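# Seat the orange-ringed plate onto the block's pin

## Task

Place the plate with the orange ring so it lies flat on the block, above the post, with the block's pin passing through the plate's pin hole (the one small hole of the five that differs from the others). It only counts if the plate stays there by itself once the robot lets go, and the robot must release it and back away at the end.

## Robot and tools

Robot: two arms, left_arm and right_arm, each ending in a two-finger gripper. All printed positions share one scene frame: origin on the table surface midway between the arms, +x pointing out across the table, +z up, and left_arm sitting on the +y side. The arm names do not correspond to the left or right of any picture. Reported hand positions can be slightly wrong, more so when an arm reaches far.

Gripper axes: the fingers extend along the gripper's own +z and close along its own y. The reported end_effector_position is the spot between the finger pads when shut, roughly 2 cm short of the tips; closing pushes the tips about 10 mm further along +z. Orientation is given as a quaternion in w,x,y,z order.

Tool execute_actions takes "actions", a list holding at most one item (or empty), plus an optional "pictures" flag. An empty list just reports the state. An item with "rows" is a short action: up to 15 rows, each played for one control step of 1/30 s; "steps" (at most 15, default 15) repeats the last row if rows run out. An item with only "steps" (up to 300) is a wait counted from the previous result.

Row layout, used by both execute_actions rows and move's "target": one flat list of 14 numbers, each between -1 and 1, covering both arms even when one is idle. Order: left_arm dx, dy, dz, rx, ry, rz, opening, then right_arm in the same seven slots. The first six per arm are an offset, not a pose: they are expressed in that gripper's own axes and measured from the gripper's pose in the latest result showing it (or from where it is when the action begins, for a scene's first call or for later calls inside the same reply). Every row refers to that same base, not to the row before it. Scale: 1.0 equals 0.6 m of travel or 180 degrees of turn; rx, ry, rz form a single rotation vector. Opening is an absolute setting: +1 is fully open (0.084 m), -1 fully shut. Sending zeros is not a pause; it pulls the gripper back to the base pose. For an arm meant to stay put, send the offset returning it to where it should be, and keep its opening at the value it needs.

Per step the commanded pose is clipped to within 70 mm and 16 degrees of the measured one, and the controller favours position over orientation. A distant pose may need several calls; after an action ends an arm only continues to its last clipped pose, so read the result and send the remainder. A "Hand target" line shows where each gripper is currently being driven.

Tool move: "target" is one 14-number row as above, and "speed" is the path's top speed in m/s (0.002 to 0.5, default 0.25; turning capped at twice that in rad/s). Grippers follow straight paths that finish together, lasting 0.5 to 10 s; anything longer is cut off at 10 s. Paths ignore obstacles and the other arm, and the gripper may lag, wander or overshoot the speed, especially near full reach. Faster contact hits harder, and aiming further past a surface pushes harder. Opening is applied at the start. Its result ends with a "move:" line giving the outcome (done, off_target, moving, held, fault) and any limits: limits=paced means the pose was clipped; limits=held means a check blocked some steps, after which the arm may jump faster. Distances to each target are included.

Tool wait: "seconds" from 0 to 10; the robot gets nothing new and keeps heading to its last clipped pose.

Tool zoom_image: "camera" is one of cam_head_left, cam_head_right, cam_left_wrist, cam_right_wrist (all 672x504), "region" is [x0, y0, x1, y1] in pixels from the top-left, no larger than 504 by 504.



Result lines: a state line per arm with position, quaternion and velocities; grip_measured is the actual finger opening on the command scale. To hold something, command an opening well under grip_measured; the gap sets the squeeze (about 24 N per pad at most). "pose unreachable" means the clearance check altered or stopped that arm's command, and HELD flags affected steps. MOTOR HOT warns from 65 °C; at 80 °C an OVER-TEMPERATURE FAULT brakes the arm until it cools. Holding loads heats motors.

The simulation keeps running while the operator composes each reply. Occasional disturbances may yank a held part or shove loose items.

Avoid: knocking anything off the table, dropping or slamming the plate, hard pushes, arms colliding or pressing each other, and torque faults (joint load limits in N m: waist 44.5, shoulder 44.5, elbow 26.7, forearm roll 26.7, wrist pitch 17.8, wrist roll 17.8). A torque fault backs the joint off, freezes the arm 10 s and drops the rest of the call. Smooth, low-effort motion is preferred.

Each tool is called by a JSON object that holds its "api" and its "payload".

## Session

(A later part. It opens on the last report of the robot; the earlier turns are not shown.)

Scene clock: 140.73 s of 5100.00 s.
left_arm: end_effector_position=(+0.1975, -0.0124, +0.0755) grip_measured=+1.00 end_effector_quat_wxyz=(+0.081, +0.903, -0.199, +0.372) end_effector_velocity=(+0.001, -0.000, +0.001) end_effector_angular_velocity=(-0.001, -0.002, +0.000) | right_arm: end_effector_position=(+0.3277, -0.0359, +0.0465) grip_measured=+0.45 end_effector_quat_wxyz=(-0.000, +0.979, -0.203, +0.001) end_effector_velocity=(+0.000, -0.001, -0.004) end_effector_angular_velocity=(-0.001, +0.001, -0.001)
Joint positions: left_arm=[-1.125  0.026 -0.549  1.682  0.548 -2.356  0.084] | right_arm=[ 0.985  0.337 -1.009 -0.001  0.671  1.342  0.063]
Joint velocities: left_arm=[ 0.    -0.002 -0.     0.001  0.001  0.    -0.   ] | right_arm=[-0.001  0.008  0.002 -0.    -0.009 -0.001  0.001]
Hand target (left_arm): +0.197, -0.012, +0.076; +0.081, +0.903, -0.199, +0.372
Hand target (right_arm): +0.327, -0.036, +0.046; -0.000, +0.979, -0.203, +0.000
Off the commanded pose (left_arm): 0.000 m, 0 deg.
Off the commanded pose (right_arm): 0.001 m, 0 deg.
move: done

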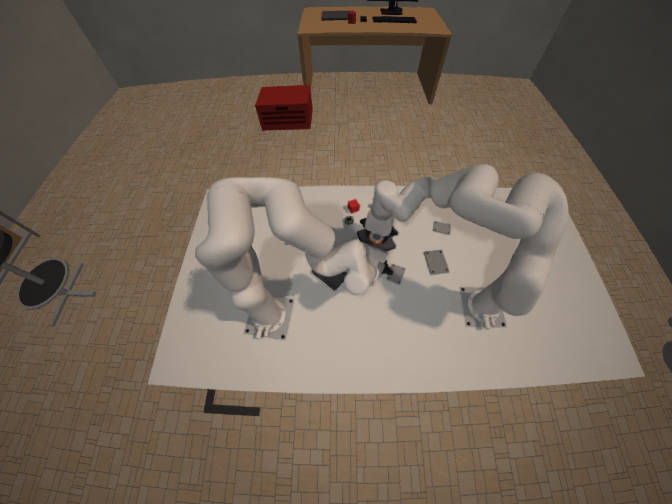

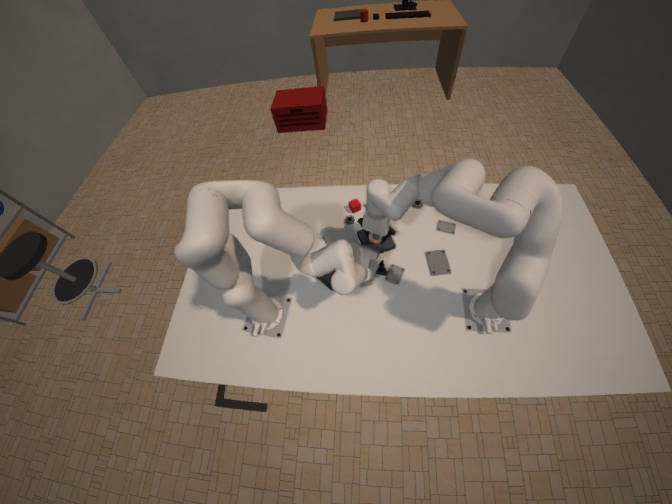

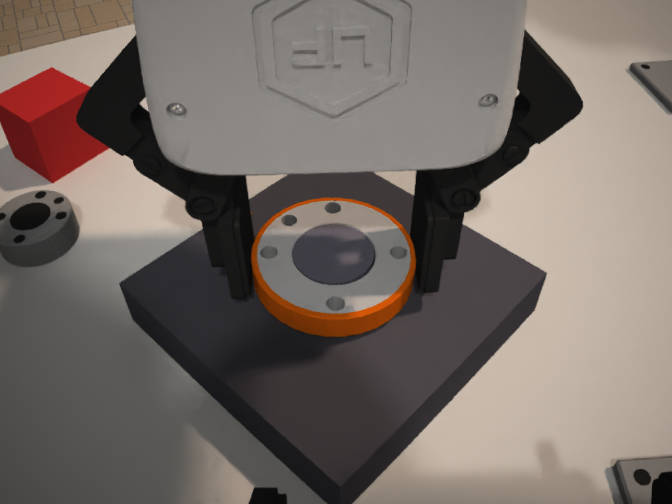

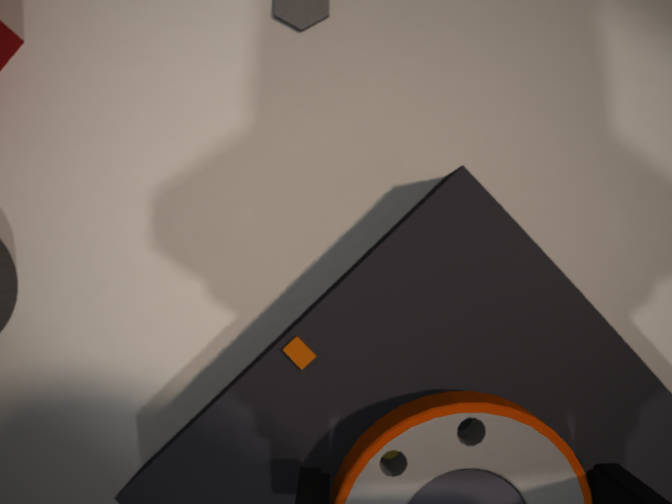

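{"api": "move", "payload": {"target": [0,0,0,0,0,0,1,0,0,-0.002,0,0,0,-0.2], "speed": 0.006}}

{"api": "zoom_image", "payload": {"camera": "cam_right_wrist", "region": [350, 404, 510, 504]}}

{"api": "zoom_image", "payload": {"camera": "cam_left_wrist", "region": [234, 170, 434, 350]}}

Scene clock: 145.50 s of 5100.00 s.
left_arm: end_effector_position=(+0.1975, -0.0124, +0.0755) grip_measured=+1.00 end_effector_quat_wxyz=(+0.081, +0.903, -0.199, +0.372) end_effector_velocity=(+0.001, +0.000, +0.001) end_effector_angular_velocity=(-0.000, -0.001, +0.001) | right_arm: end_effector_position=(+0.3274, -0.0360, +0.0464) grip_measured=+0.45 end_effector_quat_wxyz=(+0.000, +0.979, -0.203, +0.000) end_effector_velocity=(-0.000, +0.000, +0.001) end_effector_angular_velocity=(+0.000, +0.000, +0.000)
Joint positions: left_arm=[-1.125  0.026 -0.549  1.682  0.548 -2.356  0.084] | right_arm=[ 0.986  0.337 -1.009 -0.001  0.672  1.342  0.063]
Joint velocities: left_arm=[ 0.002 -0.002  0.001  0.     0.001  0.     0.   ] | right_arm=[ 0.001 -0.002  0.     0.001  0.001  0.    -0.   ]
Hand target (left_arm): +0.197, -0.012, +0.076; +0.081, +0.903, -0.199, +0.372
Hand target (right_arm): +0.328, -0.036, +0.048; -0.000, +0.979, -0.203, +0.001
Off the commanded pose (left_arm): 0.000 m, 0 deg.
Off the commanded pose (right_arm): 0.001 m, 0 deg.
After step 90, 1.07 s passed at rest.
move: done

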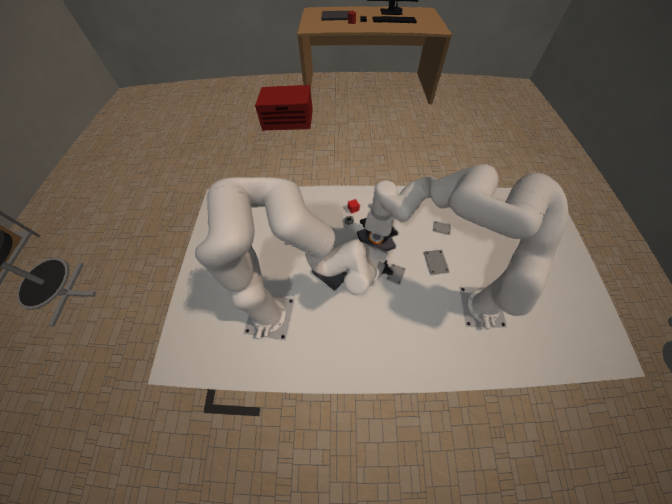

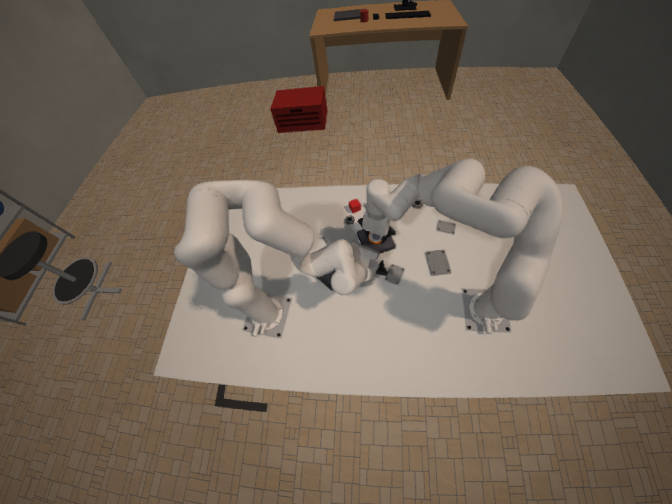

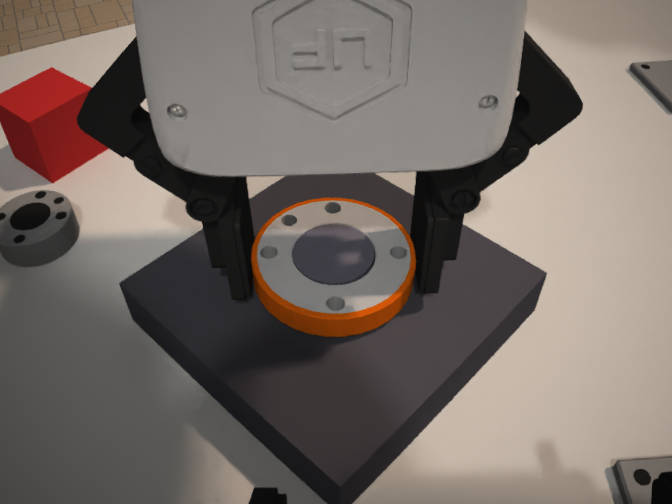

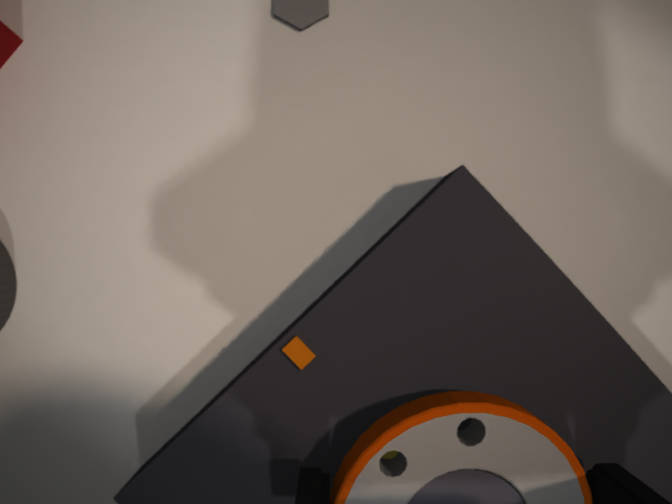

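Region (350, 404, 510, 504) of cam_right_wrist's 672x504 image, scaled by 3.150, with more detail than that image has; it fills the top 315 rows of this view, and the rest is white.

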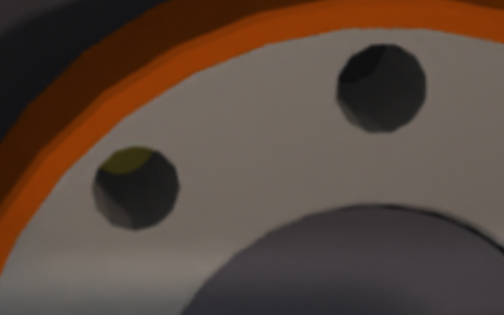

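Region (234, 170, 434, 350) of cam_left_wrist's 672x504 image, scaled by 2.520, with more detail than that image has; it fills the top 454 rows of this view, and the rest is white.

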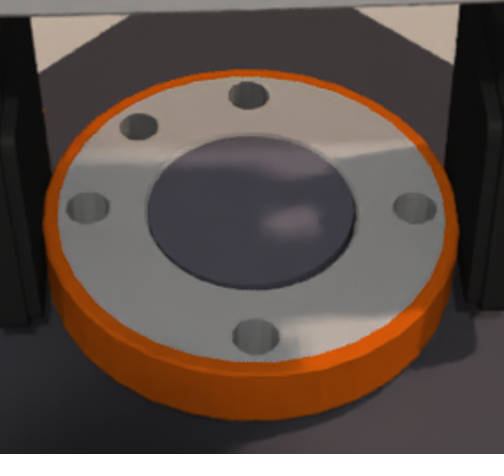

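{"api": "move", "payload": {"target": [0,0,0,0,0,0,1,0,0,0,0,0,0,0.6], "speed": 0.006}}

{"api": "move", "payload": {"target": [0,0,0,0,0,0,1,0,0,-0.005,0,0,0,0.6], "speed": 0.01}}

{"api": "zoom_image", "payload": {"camera": "cam_right_wrist", "region": [350, 404, 510, 504]}}

{"api": "zoom_image", "payload": {"camera": "cam_left_wrist", "region": [234, 170, 434, 350]}}

Scene clock: 155.73 s of 5100.00 s.
left_arm: end_effector_position=(+0.1975, -0.0124, +0.0755) grip_measured=+1.00 end_effector_quat_wxyz=(+0.081, +0.903, -0.199, +0.372) end_effector_velocity=(-0.000, -0.000, -0.000) end_effector_angular_velocity=(+0.000, -0.000, -0.001) | right_arm: end_effector_position=(+0.3275, -0.0360, +0.0465) grip_measured=+0.59 end_effector_quat_wxyz=(+0.000, +0.979, -0.203, +0.000) end_effector_velocity=(-0.001, +0.000, -0.000) end_effector_angular_velocity=(-0.001, +0.001, +0.000)
Joint positions: left_arm=[-1.125  0.026 -0.549  1.682  0.548 -2.356  0.084] | right_arm=[ 0.986  0.337 -1.009 -0.001  0.672  1.342  0.069]
Joint velocities: left_arm=[-0.001  0.     0.     0.     0.    -0.    -0.   ] | right_arm=[ 0.001  0.001  0.     0.    -0.     0.001 -0.   ]
Hand target (left_arm): +0.197, -0.012, +0.076; +0.081, +0.903, -0.199, +0.372
Hand target (right_arm): +0.327, -0.036, +0.046; +0.000, +0.979, -0.203, +0.000
Off the commanded pose (left_arm): 0.000 m, 0 deg.
Off the commanded pose (right_arm): 0.000 m, 0 deg.
After step 110, 5.87 s passed at rest.
move: done

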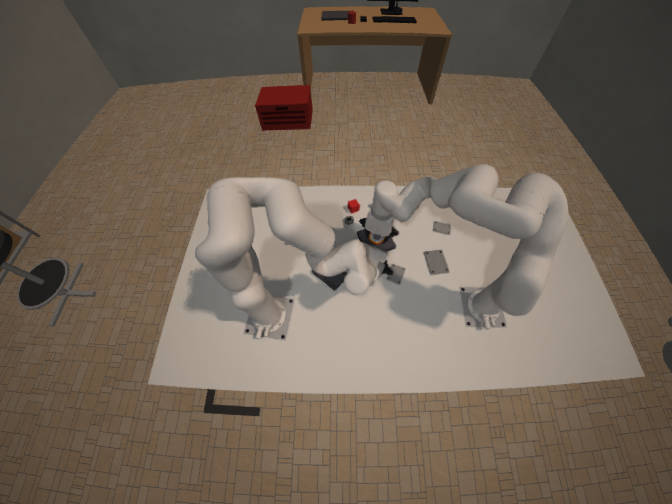

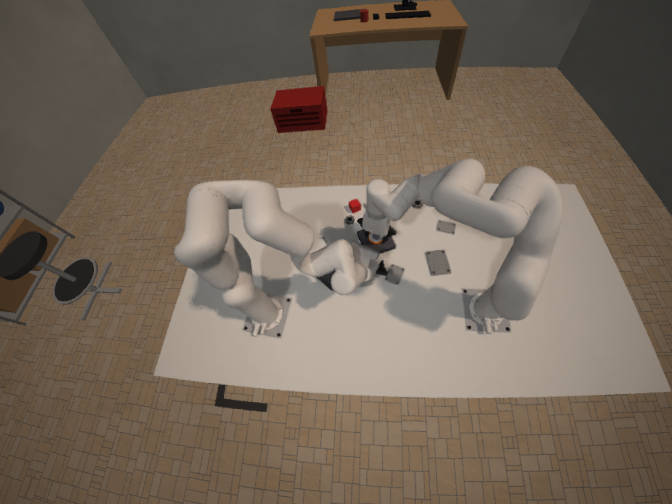

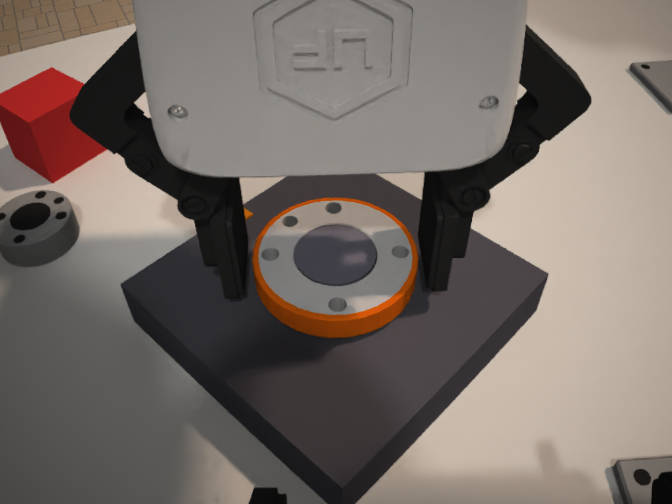

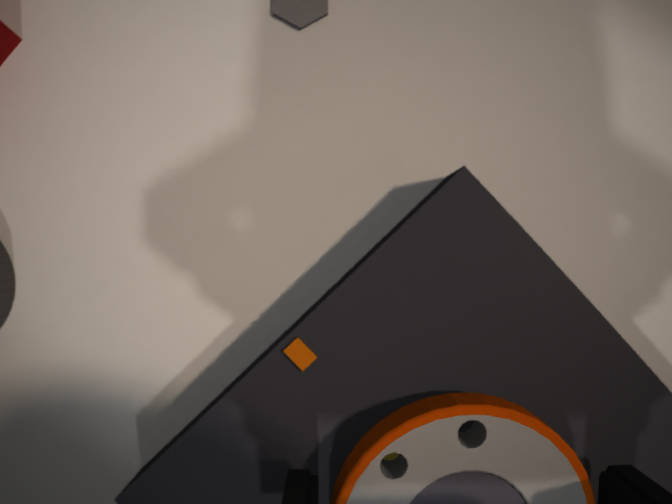

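Scene clock: 156.43 s of 5100.00 s.
left_arm: end_effector_position=(+0.1975, -0.0124, +0.0755) grip_measured=+1.00 end_effector_quat_wxyz=(+0.081, +0.903, -0.199, +0.372) end_effector_velocity=(-0.000, +0.000, -0.001) end_effector_angular_velocity=(+0.001, +0.000, -0.001) | right_arm: end_effector_position=(+0.3275, -0.0360, +0.0495) grip_measured=+0.59 end_effector_quat_wxyz=(-0.000, +0.979, -0.203, +0.000) end_effector_velocity=(+0.001, -0.001, -0.000) end_effector_angular_velocity=(-0.001, +0.001, -0.003)
Joint positions: left_arm=[-1.125  0.026 -0.549  1.682  0.548 -2.356  0.084] | right_arm=[ 0.986  0.331 -1.01  -0.001  0.679  1.342  0.069]
Joint velocities: left_arm=[-0.     0.001  0.001  0.001 -0.001 -0.    -0.   ] | right_arm=[-0.003 -0.001  0.001  0.001  0.001  0.     0.   ]
Hand target (left_arm): +0.197, -0.012, +0.076; +0.081, +0.903, -0.199, +0.372
Hand target (right_arm): +0.327, -0.036, +0.050; +0.000, +0.979, -0.203, +0.000
Off the commanded pose (left_arm): 0.000 m, 0 deg.
Off the commanded pose (right_arm): 0.000 m, 0 deg.
move: done

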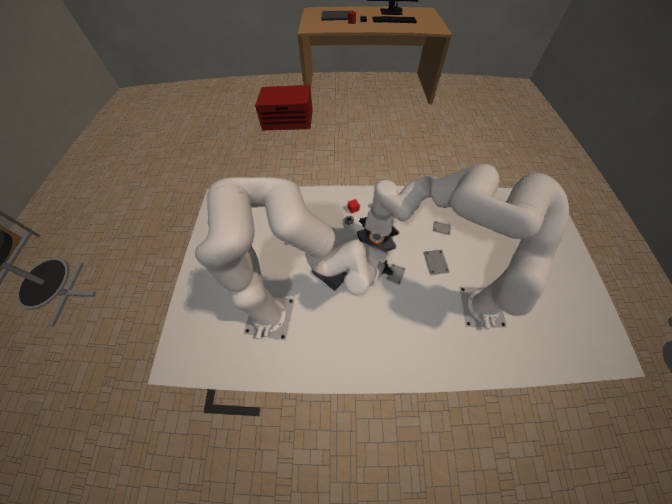

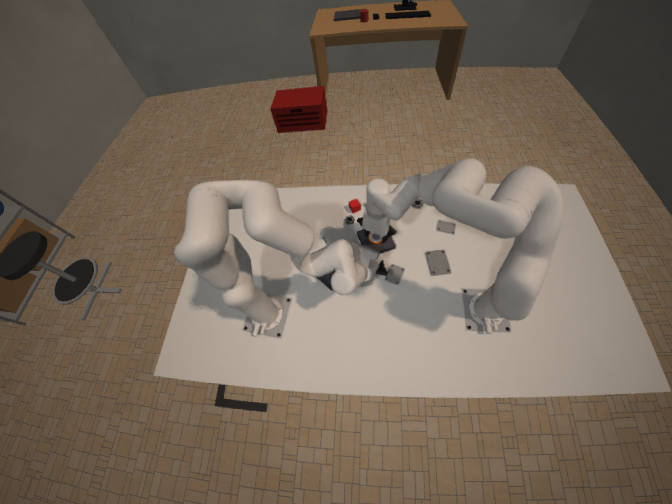

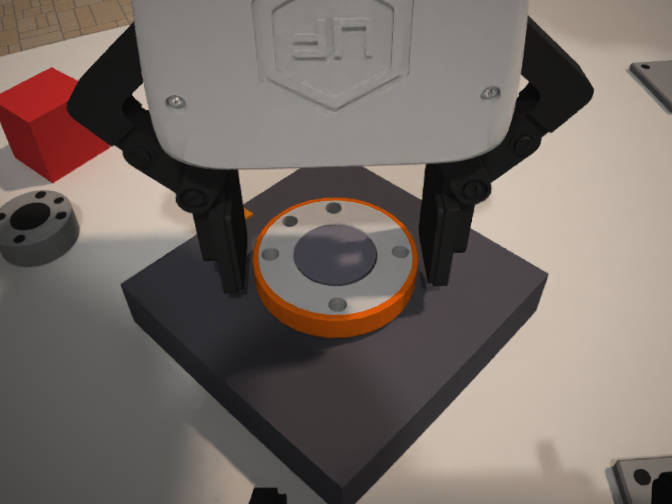

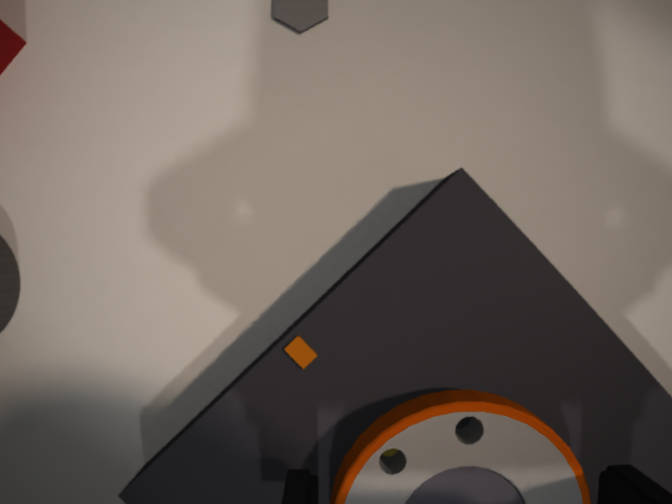

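Region (350, 404, 510, 504) of cam_right_wrist's 672x504 image, scaled by 3.150, with more detail than that image has; it fills the top 315 rows of this view, and the rest is white.

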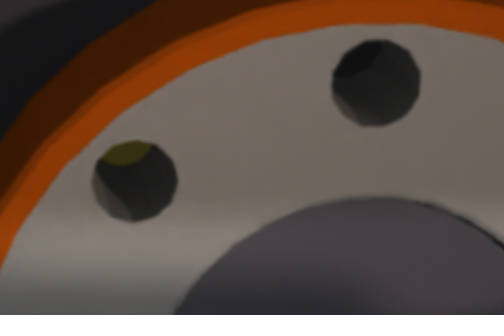

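Region (234, 170, 434, 350) of cam_left_wrist's 672x504 image, scaled by 2.520, with more detail than that image has; it fills the top 454 rows of this view, and the rest is white.

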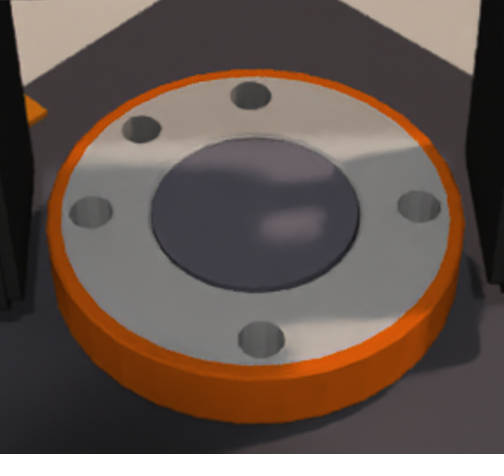

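{"api": "move", "payload": {"target": [0,0,0,0,0,0,1,0,0,-0.05,0,0,0,0.6], "speed": 0.08}}

{"api": "move", "payload": {"target": [0,0,0,0,0,0,1,-0.078,0.02,0,0,0,0,0.6], "speed": 0.08}}

{"api": "zoom_image", "payload": {"camera": "cam_right_wrist", "region": [270, 190, 530, 450]}}

Scene clock: 162.00 s of 5100.00 s.
left_arm: end_effector_position=(+0.1975, -0.0124, +0.0755) grip_measured=+1.00 end_effector_quat_wxyz=(+0.081, +0.903, -0.199, +0.372) end_effector_velocity=(-0.000, -0.000, +0.000) end_effector_angular_velocity=(-0.001, +0.000, -0.000) | right_arm: end_effector_position=(+0.3274, -0.0361, +0.0790) grip_measured=+0.59 end_effector_quat_wxyz=(+0.000, +0.979, -0.203, +0.000) end_effector_velocity=(-0.000, +0.000, +0.002) end_effector_angular_velocity=(+0.001, -0.000, -0.001)
Joint positions: left_arm=[-1.125  0.026 -0.549  1.682  0.548 -2.356  0.084] | right_arm=[ 0.986  0.27  -1.025 -0.001  0.755  1.342  0.069]
Joint velocities: left_arm=[-0.001 -0.     0.     0.001 -0.    -0.001 -0.   ] | right_arm=[ 0.001 -0.003 -0.001  0.001  0.004  0.001 -0.   ]
Hand target (left_arm): +0.197, -0.012, +0.076; +0.081, +0.903, -0.199, +0.372
Hand target (right_arm): +0.328, -0.036, +0.079; +0.000, +0.979, -0.203, +0.000
Off the commanded pose (left_arm): 0.000 m, 0 deg.
Off the commanded pose (right_arm): 0.001 m, 0 deg.
After step 90, 1.77 s passed at rest.
move: done

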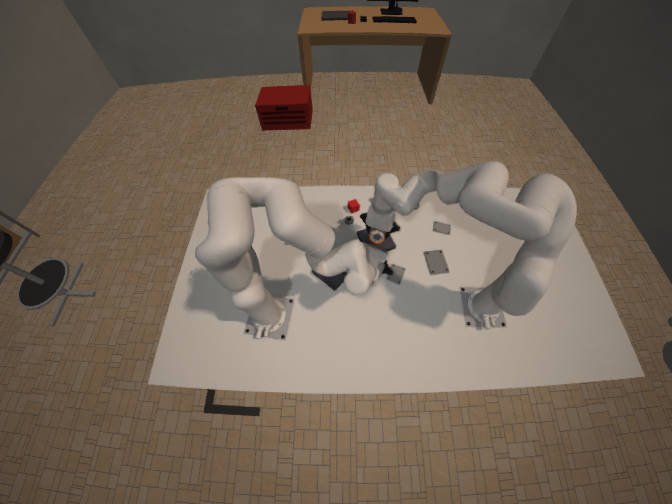

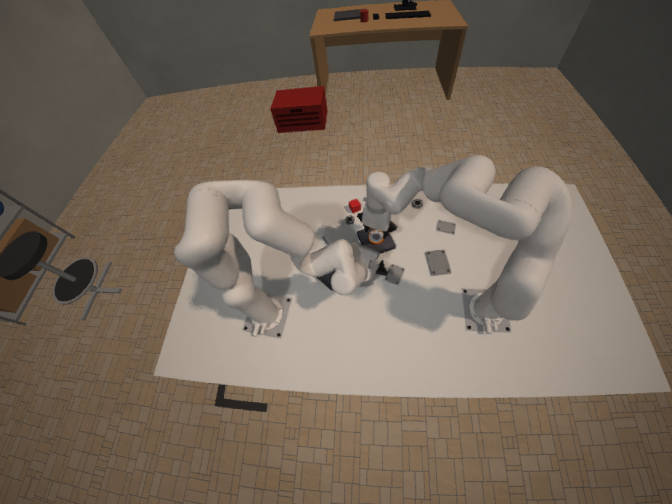

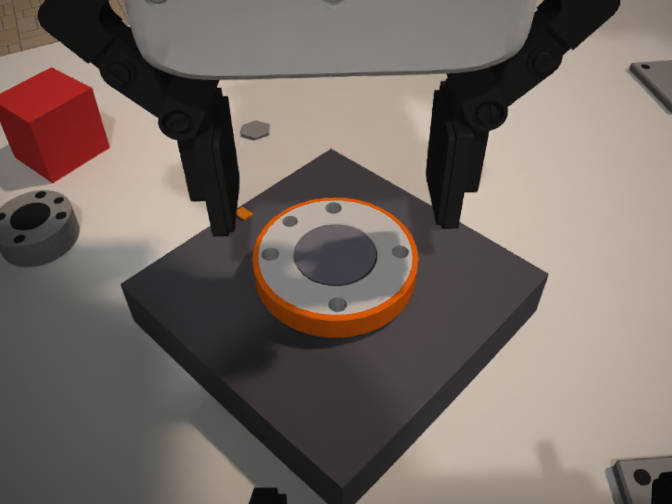

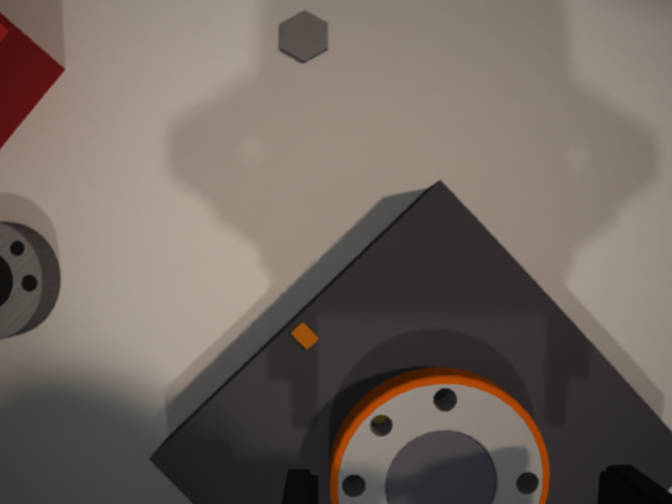

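Scene clock: 163.00 s of 5100.00 s.
left_arm: end_effector_position=(+0.1975, -0.0124, +0.0755) grip_measured=+1.00 end_effector_quat_wxyz=(+0.081, +0.903, -0.199, +0.372) end_effector_velocity=(-0.000, +0.000, -0.001) end_effector_angular_velocity=(+0.002, +0.001, -0.001) | right_arm: end_effector_position=(+0.2800, -0.0286, +0.0790) grip_measured=+0.59 end_effector_quat_wxyz=(+0.000, +0.979, -0.203, +0.000) end_effector_velocity=(-0.001, -0.000, -0.000) end_effector_angular_velocity=(-0.001, -0.000, -0.002)
Joint positions: left_arm=[-1.125  0.026 -0.549  1.682  0.548 -2.356  0.084] | right_arm=[ 1.076  0.211 -0.942 -0.001  0.731  1.432  0.069]
Joint velocities: left_arm=[-0.     0.003 -0.     0.001 -0.    -0.    -0.   ] | right_arm=[ 0.002 -0.002  0.004 -0.001 -0.001  0.005  0.   ]
Hand target (left_arm): +0.197, -0.012, +0.076; +0.081, +0.903, -0.199, +0.372
Hand target (right_arm): +0.280, -0.028, +0.079; +0.000, +0.979, -0.203, +0.000
Off the commanded pose (left_arm): 0.000 m, 0 deg.
Off the commanded pose (right_arm): 0.000 m, 0 deg.
move: done

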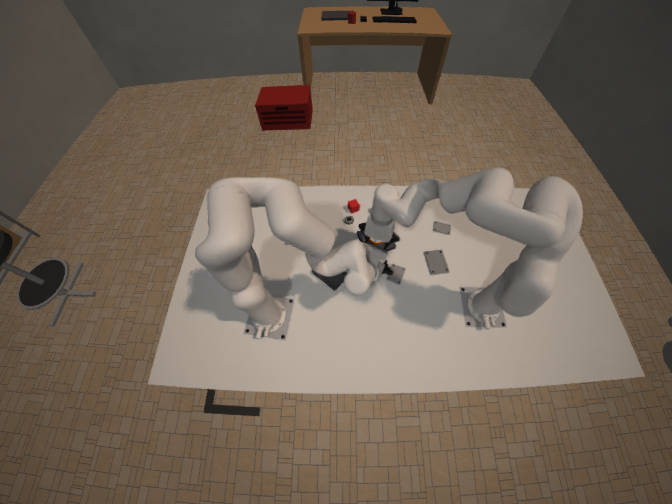

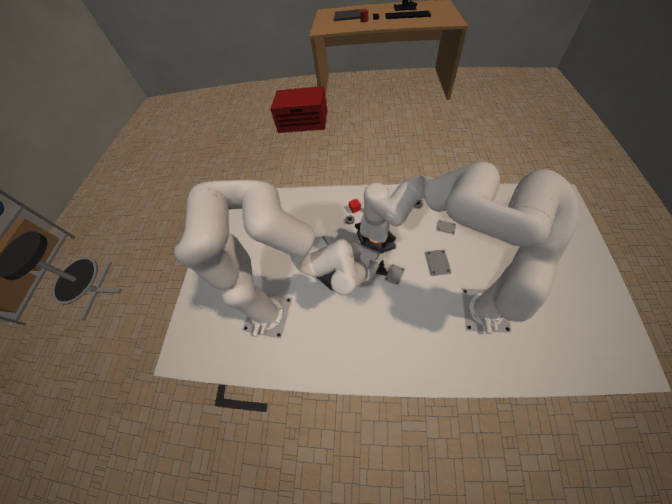

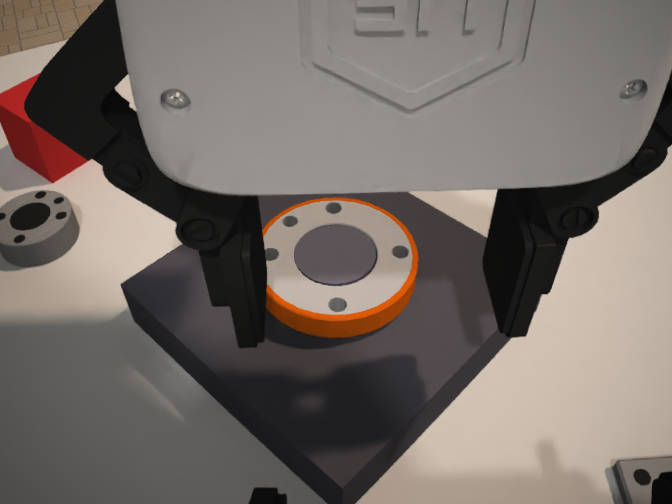

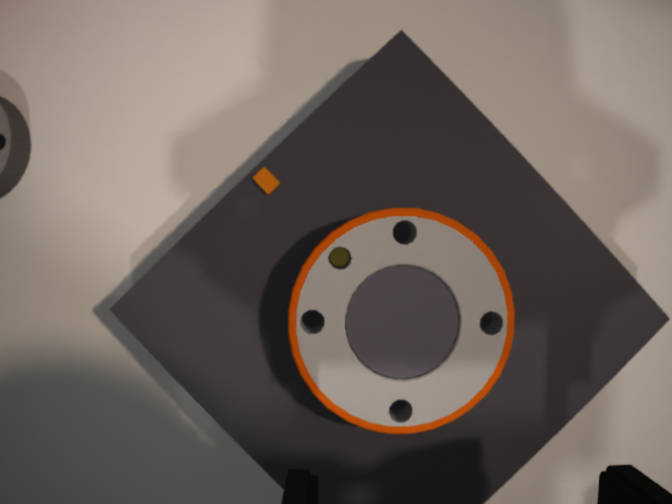

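Region (270, 190, 530, 450) of cam_right_wrist's 672x504 image, scaled by 1.938, with more detail than that image has.

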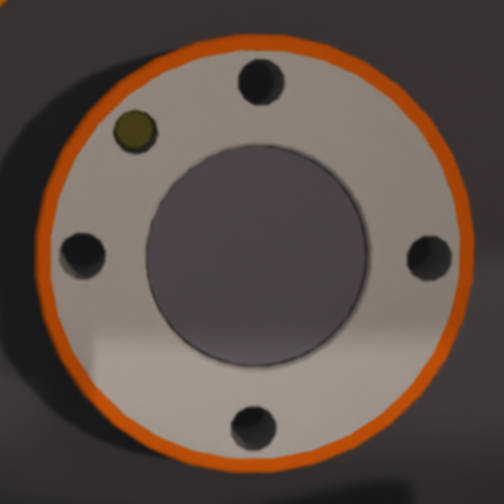

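{"api": "zoom_image", "payload": {"camera": "cam_right_wrist", "region": [315, 233, 365, 283]}}

Region (315, 233, 365, 283) of cam_right_wrist's 672x504 image, scaled by 10.080, with more detail than that image has.

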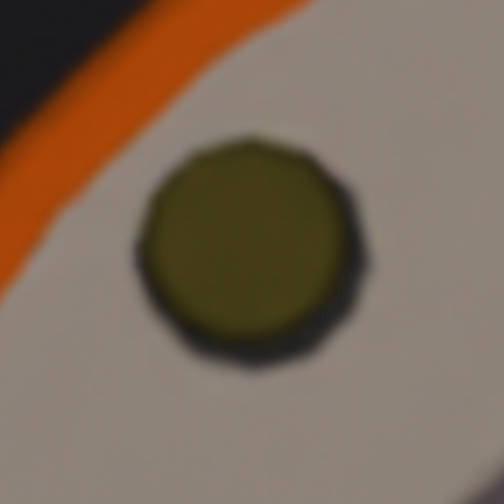

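{"api": "move", "payload": {"target": [0,0,0,0,0,0,1,0.1105,0.0117,0.035,0,0,0,0.6], "speed": 0.08}}

Scene clock: 182.93 s of 5100.00 s.
left_arm: end_effector_position=(+0.1975, -0.0124, +0.0755) grip_measured=+1.00 end_effector_quat_wxyz=(+0.081, +0.903, -0.199, +0.372) end_effector_velocity=(+0.000, +0.000, -0.000) end_effector_angular_velocity=(+0.001, +0.000, +0.001) | right_arm: end_effector_position=(+0.3377, -0.0612, +0.0582) grip_measured=+0.59 end_effector_quat_wxyz=(+0.000, +0.979, -0.203, +0.000) end_effector_velocity=(+0.002, -0.001, -0.001) end_effector_angular_velocity=(-0.000, -0.000, +0.000)
Joint positions: left_arm=[-1.125  0.026 -0.549  1.682  0.548 -2.356  0.084] | right_arm=[ 0.937  0.275 -0.958 -0.001  0.683  1.293  0.069]
Joint velocities: left_arm=[ 0.001  0.001  0.     0.     0.    -0.     0.   ] | right_arm=[-0.004  0.002 -0.001 -0.    -0.001 -0.003  0.   ]
Hand target (left_arm): +0.197, -0.012, +0.076; +0.081, +0.903, -0.199, +0.372
Hand target (right_arm): +0.338, -0.061, +0.058; +0.000, +0.979, -0.203, +0.000
Off the commanded pose (left_arm): 0.000 m, 0 deg.
Off the commanded pose (right_arm): 0.000 m, 0 deg.
After step 90, 15.67 s passed at rest.
move: done

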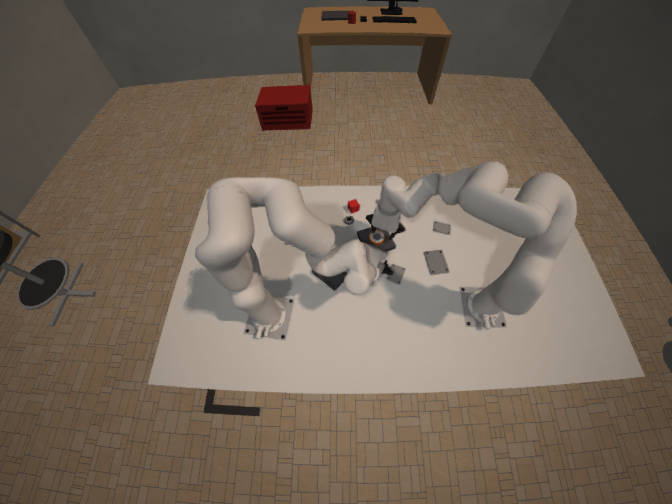

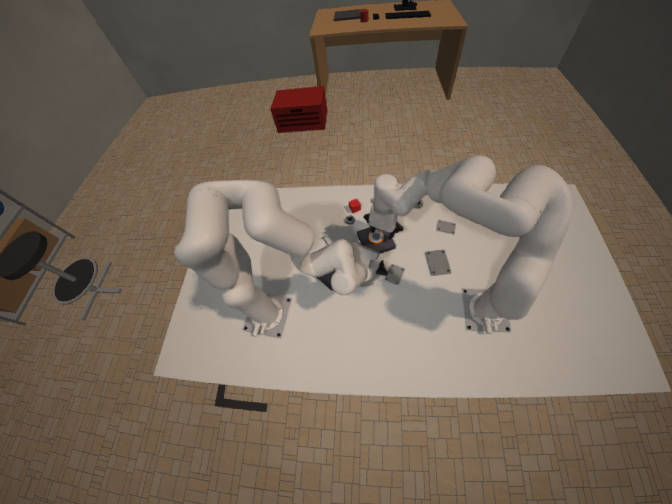

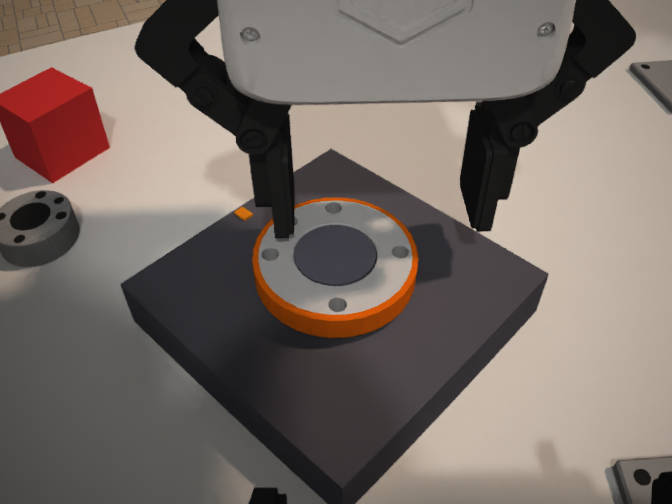

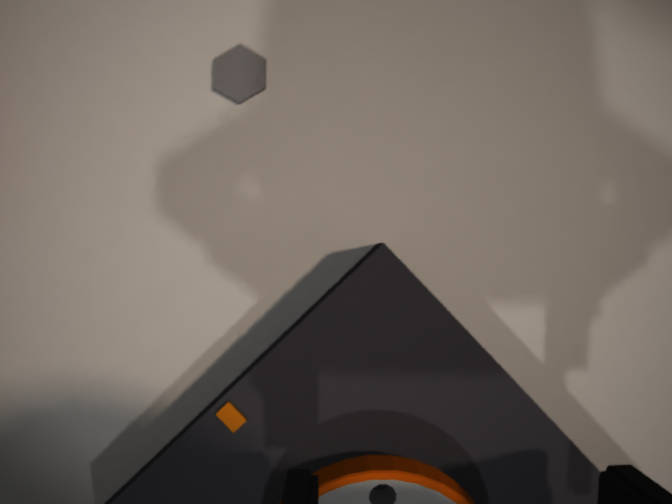

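{"api": "move", "payload": {"target": [0,0,0,0,0,0,1,0.003,-0.003,0.007,0,0,0,0.6], "speed": 0.006}}

{"api": "zoom_image", "payload": {"camera": "cam_left_wrist", "region": [234, 170, 434, 350]}}

Scene clock: 186.07 s of 5100.00 s.
left_arm: end_effector_position=(+0.1975, -0.0124, +0.0755) grip_measured=+1.00 end_effector_quat_wxyz=(+0.081, +0.903, -0.199, +0.372) end_effector_velocity=(-0.000, -0.000, +0.000) end_effector_angular_velocity=(-0.000, -0.000, -0.001) | right_arm: end_effector_position=(+0.3400, -0.0603, +0.0540) grip_measured=+0.59 end_effector_quat_wxyz=(+0.000, +0.979, -0.203, +0.000) end_effector_velocity=(+0.001, +0.001, +0.000) end_effector_angular_velocity=(+0.002, -0.001, -0.001)
Joint positions: left_arm=[-1.125  0.026 -0.549  1.682  0.548 -2.356  0.084] | right_arm=[ 0.935  0.29  -0.965 -0.001  0.676  1.291  0.069]
Joint velocities: left_arm=[-0.001 -0.    -0.    -0.     0.     0.     0.   ] | right_arm=[-0.     0.001 -0.002  0.001 -0.001 -0.    -0.   ]
Hand target (left_arm): +0.197, -0.012, +0.076; +0.081, +0.903, -0.199, +0.372
Hand target (right_arm): +0.340, -0.060, +0.054; +0.000, +0.979, -0.203, +0.000
Off the commanded pose (left_arm): 0.000 m, 0 deg.
Off the commanded pose (right_arm): 0.000 m, 0 deg.
move: done

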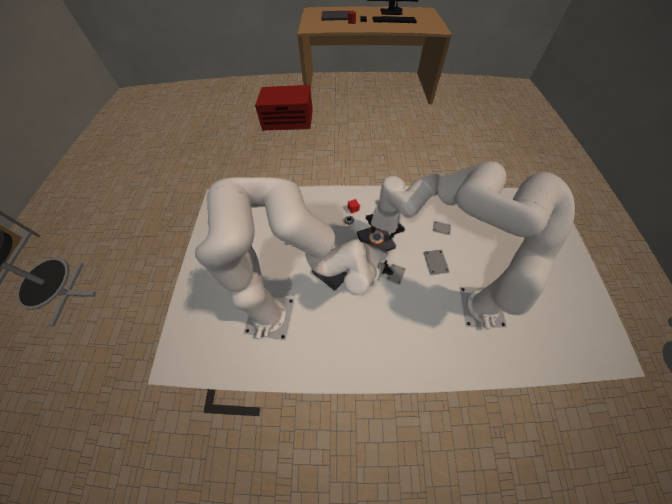

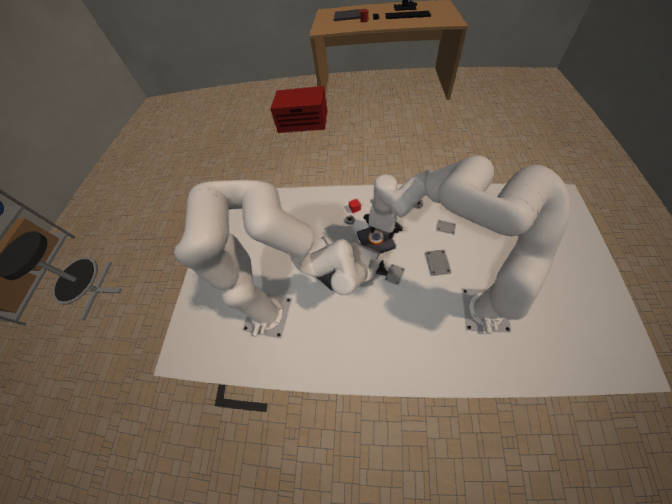

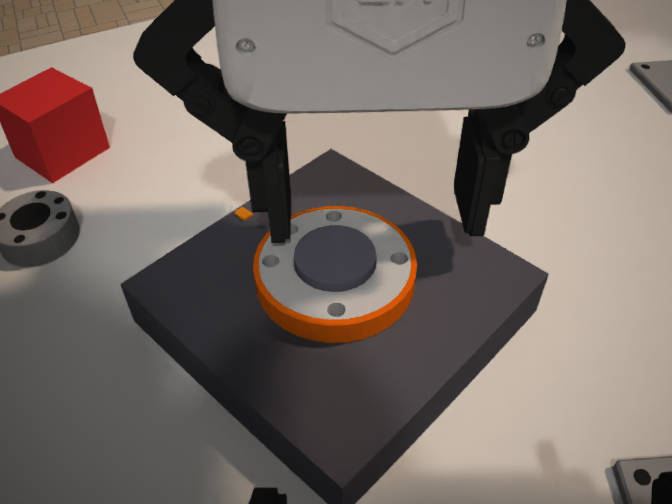

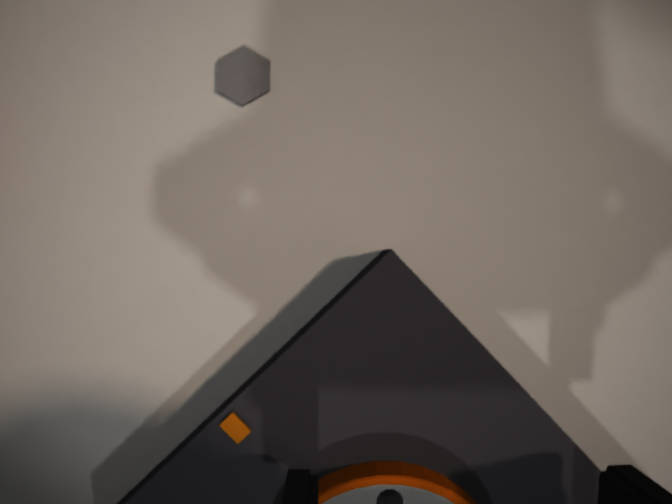

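Region (234, 170, 434, 350) of cam_left_wrist's 672x504 image, scaled by 2.520, with more detail than that image has; it fills the top 454 rows of this view, and the rest is white.

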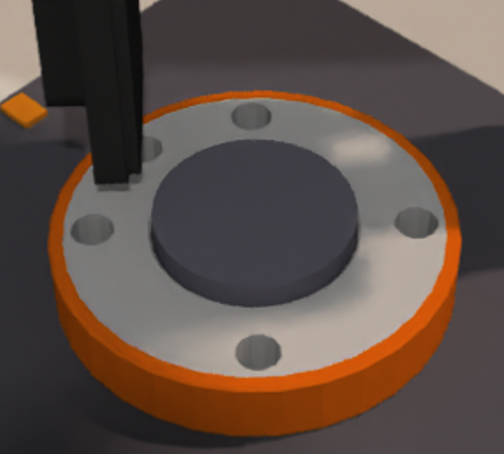

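{"api": "move", "payload": {"target": [0,0,-0.1,0,0,0,1,-0.08,-0.02,-0.17,0,0,0,1], "speed": 0.15}}

Scene clock: 189.37 s of 5100.00 s.
left_arm: end_effector_position=(+0.1594, +0.0053, +0.1178) grip_measured=+1.00 end_effector_quat_wxyz=(+0.081, +0.903, -0.199, +0.372) end_effector_velocity=(-0.001, +0.000, +0.002) end_effector_angular_velocity=(+0.002, -0.000, +0.000) | right_arm: end_effector_position=(+0.3010, -0.0304, +0.1551) grip_measured=+1.00 end_effector_quat_wxyz=(+0.001, +0.979, -0.203, +0.000) end_effector_velocity=(+0.000, +0.002, +0.005) end_effector_angular_velocity=(+0.005, -0.002, -0.002)
Joint positions: left_arm=[-1.243 -0.205 -0.429  1.417  0.615 -2.158  0.084] | right_arm=[ 1.037  0.112 -1.059 -0.001  0.949  1.393  0.084]
Joint velocities: left_arm=[-0.005 -0.008  0.002 -0.013  0.005  0.011  0.   ] | right_arm=[ 0.002 -0.005 -0.008  0.001  0.007  0.003  0.   ]
Hand target (left_arm): +0.159, +0.005, +0.118; +0.081, +0.903, -0.199, +0.372
Hand target (right_arm): +0.301, -0.030, +0.156; +0.000, +0.979, -0.203, +0.000
Off the commanded pose (left_arm): 0.000 m, 0 deg.
Off the commanded pose (right_arm): 0.001 m, 0 deg.
move: done

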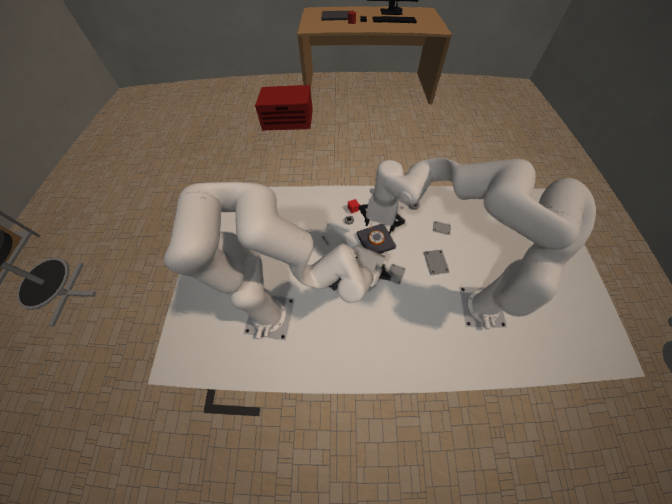

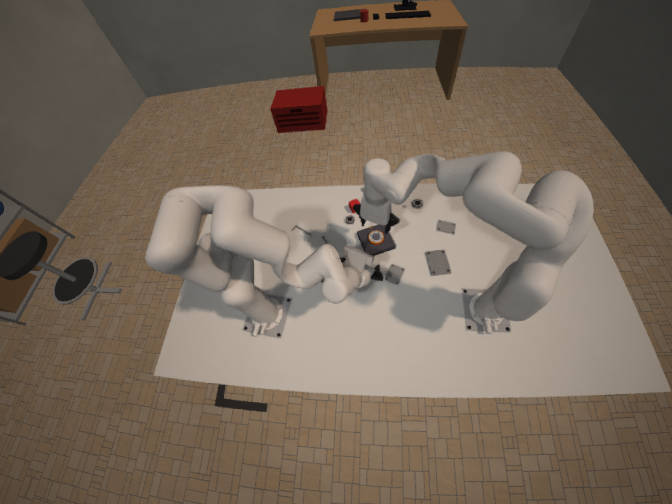

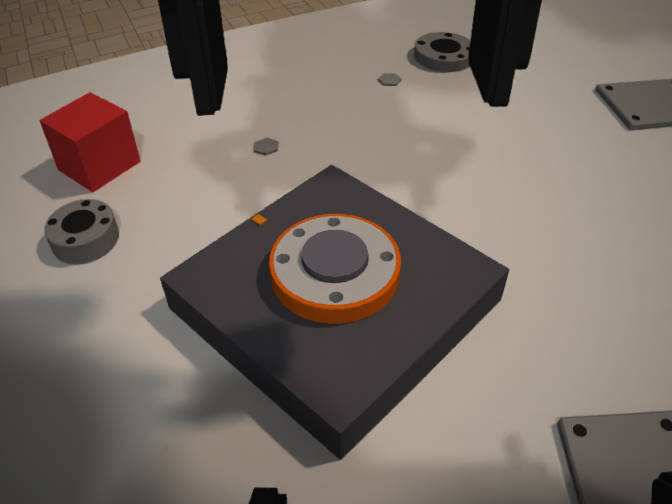

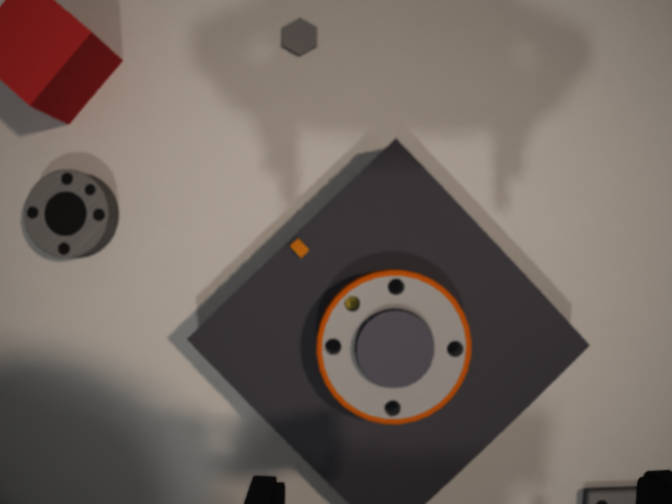

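{"api": "zoom_image", "payload": {"camera": "cam_left_wrist", "region": [254, 200, 414, 335]}}

Region (254, 200, 414, 335) of cam_left_wrist's 672x504 image, scaled by 3.150, with more detail than that image has; it fills the top 425 rows of this view, and the rest is white.

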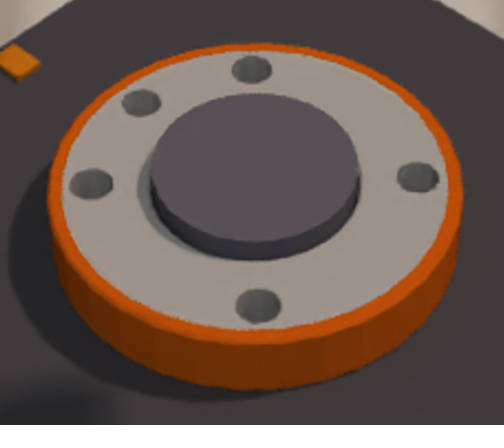

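The plate looks flat and fully seated, with the pin showing in its hole.

{"api": "finished_scene", "payload": {"scene": 2}}

The scene is finished: the task was done.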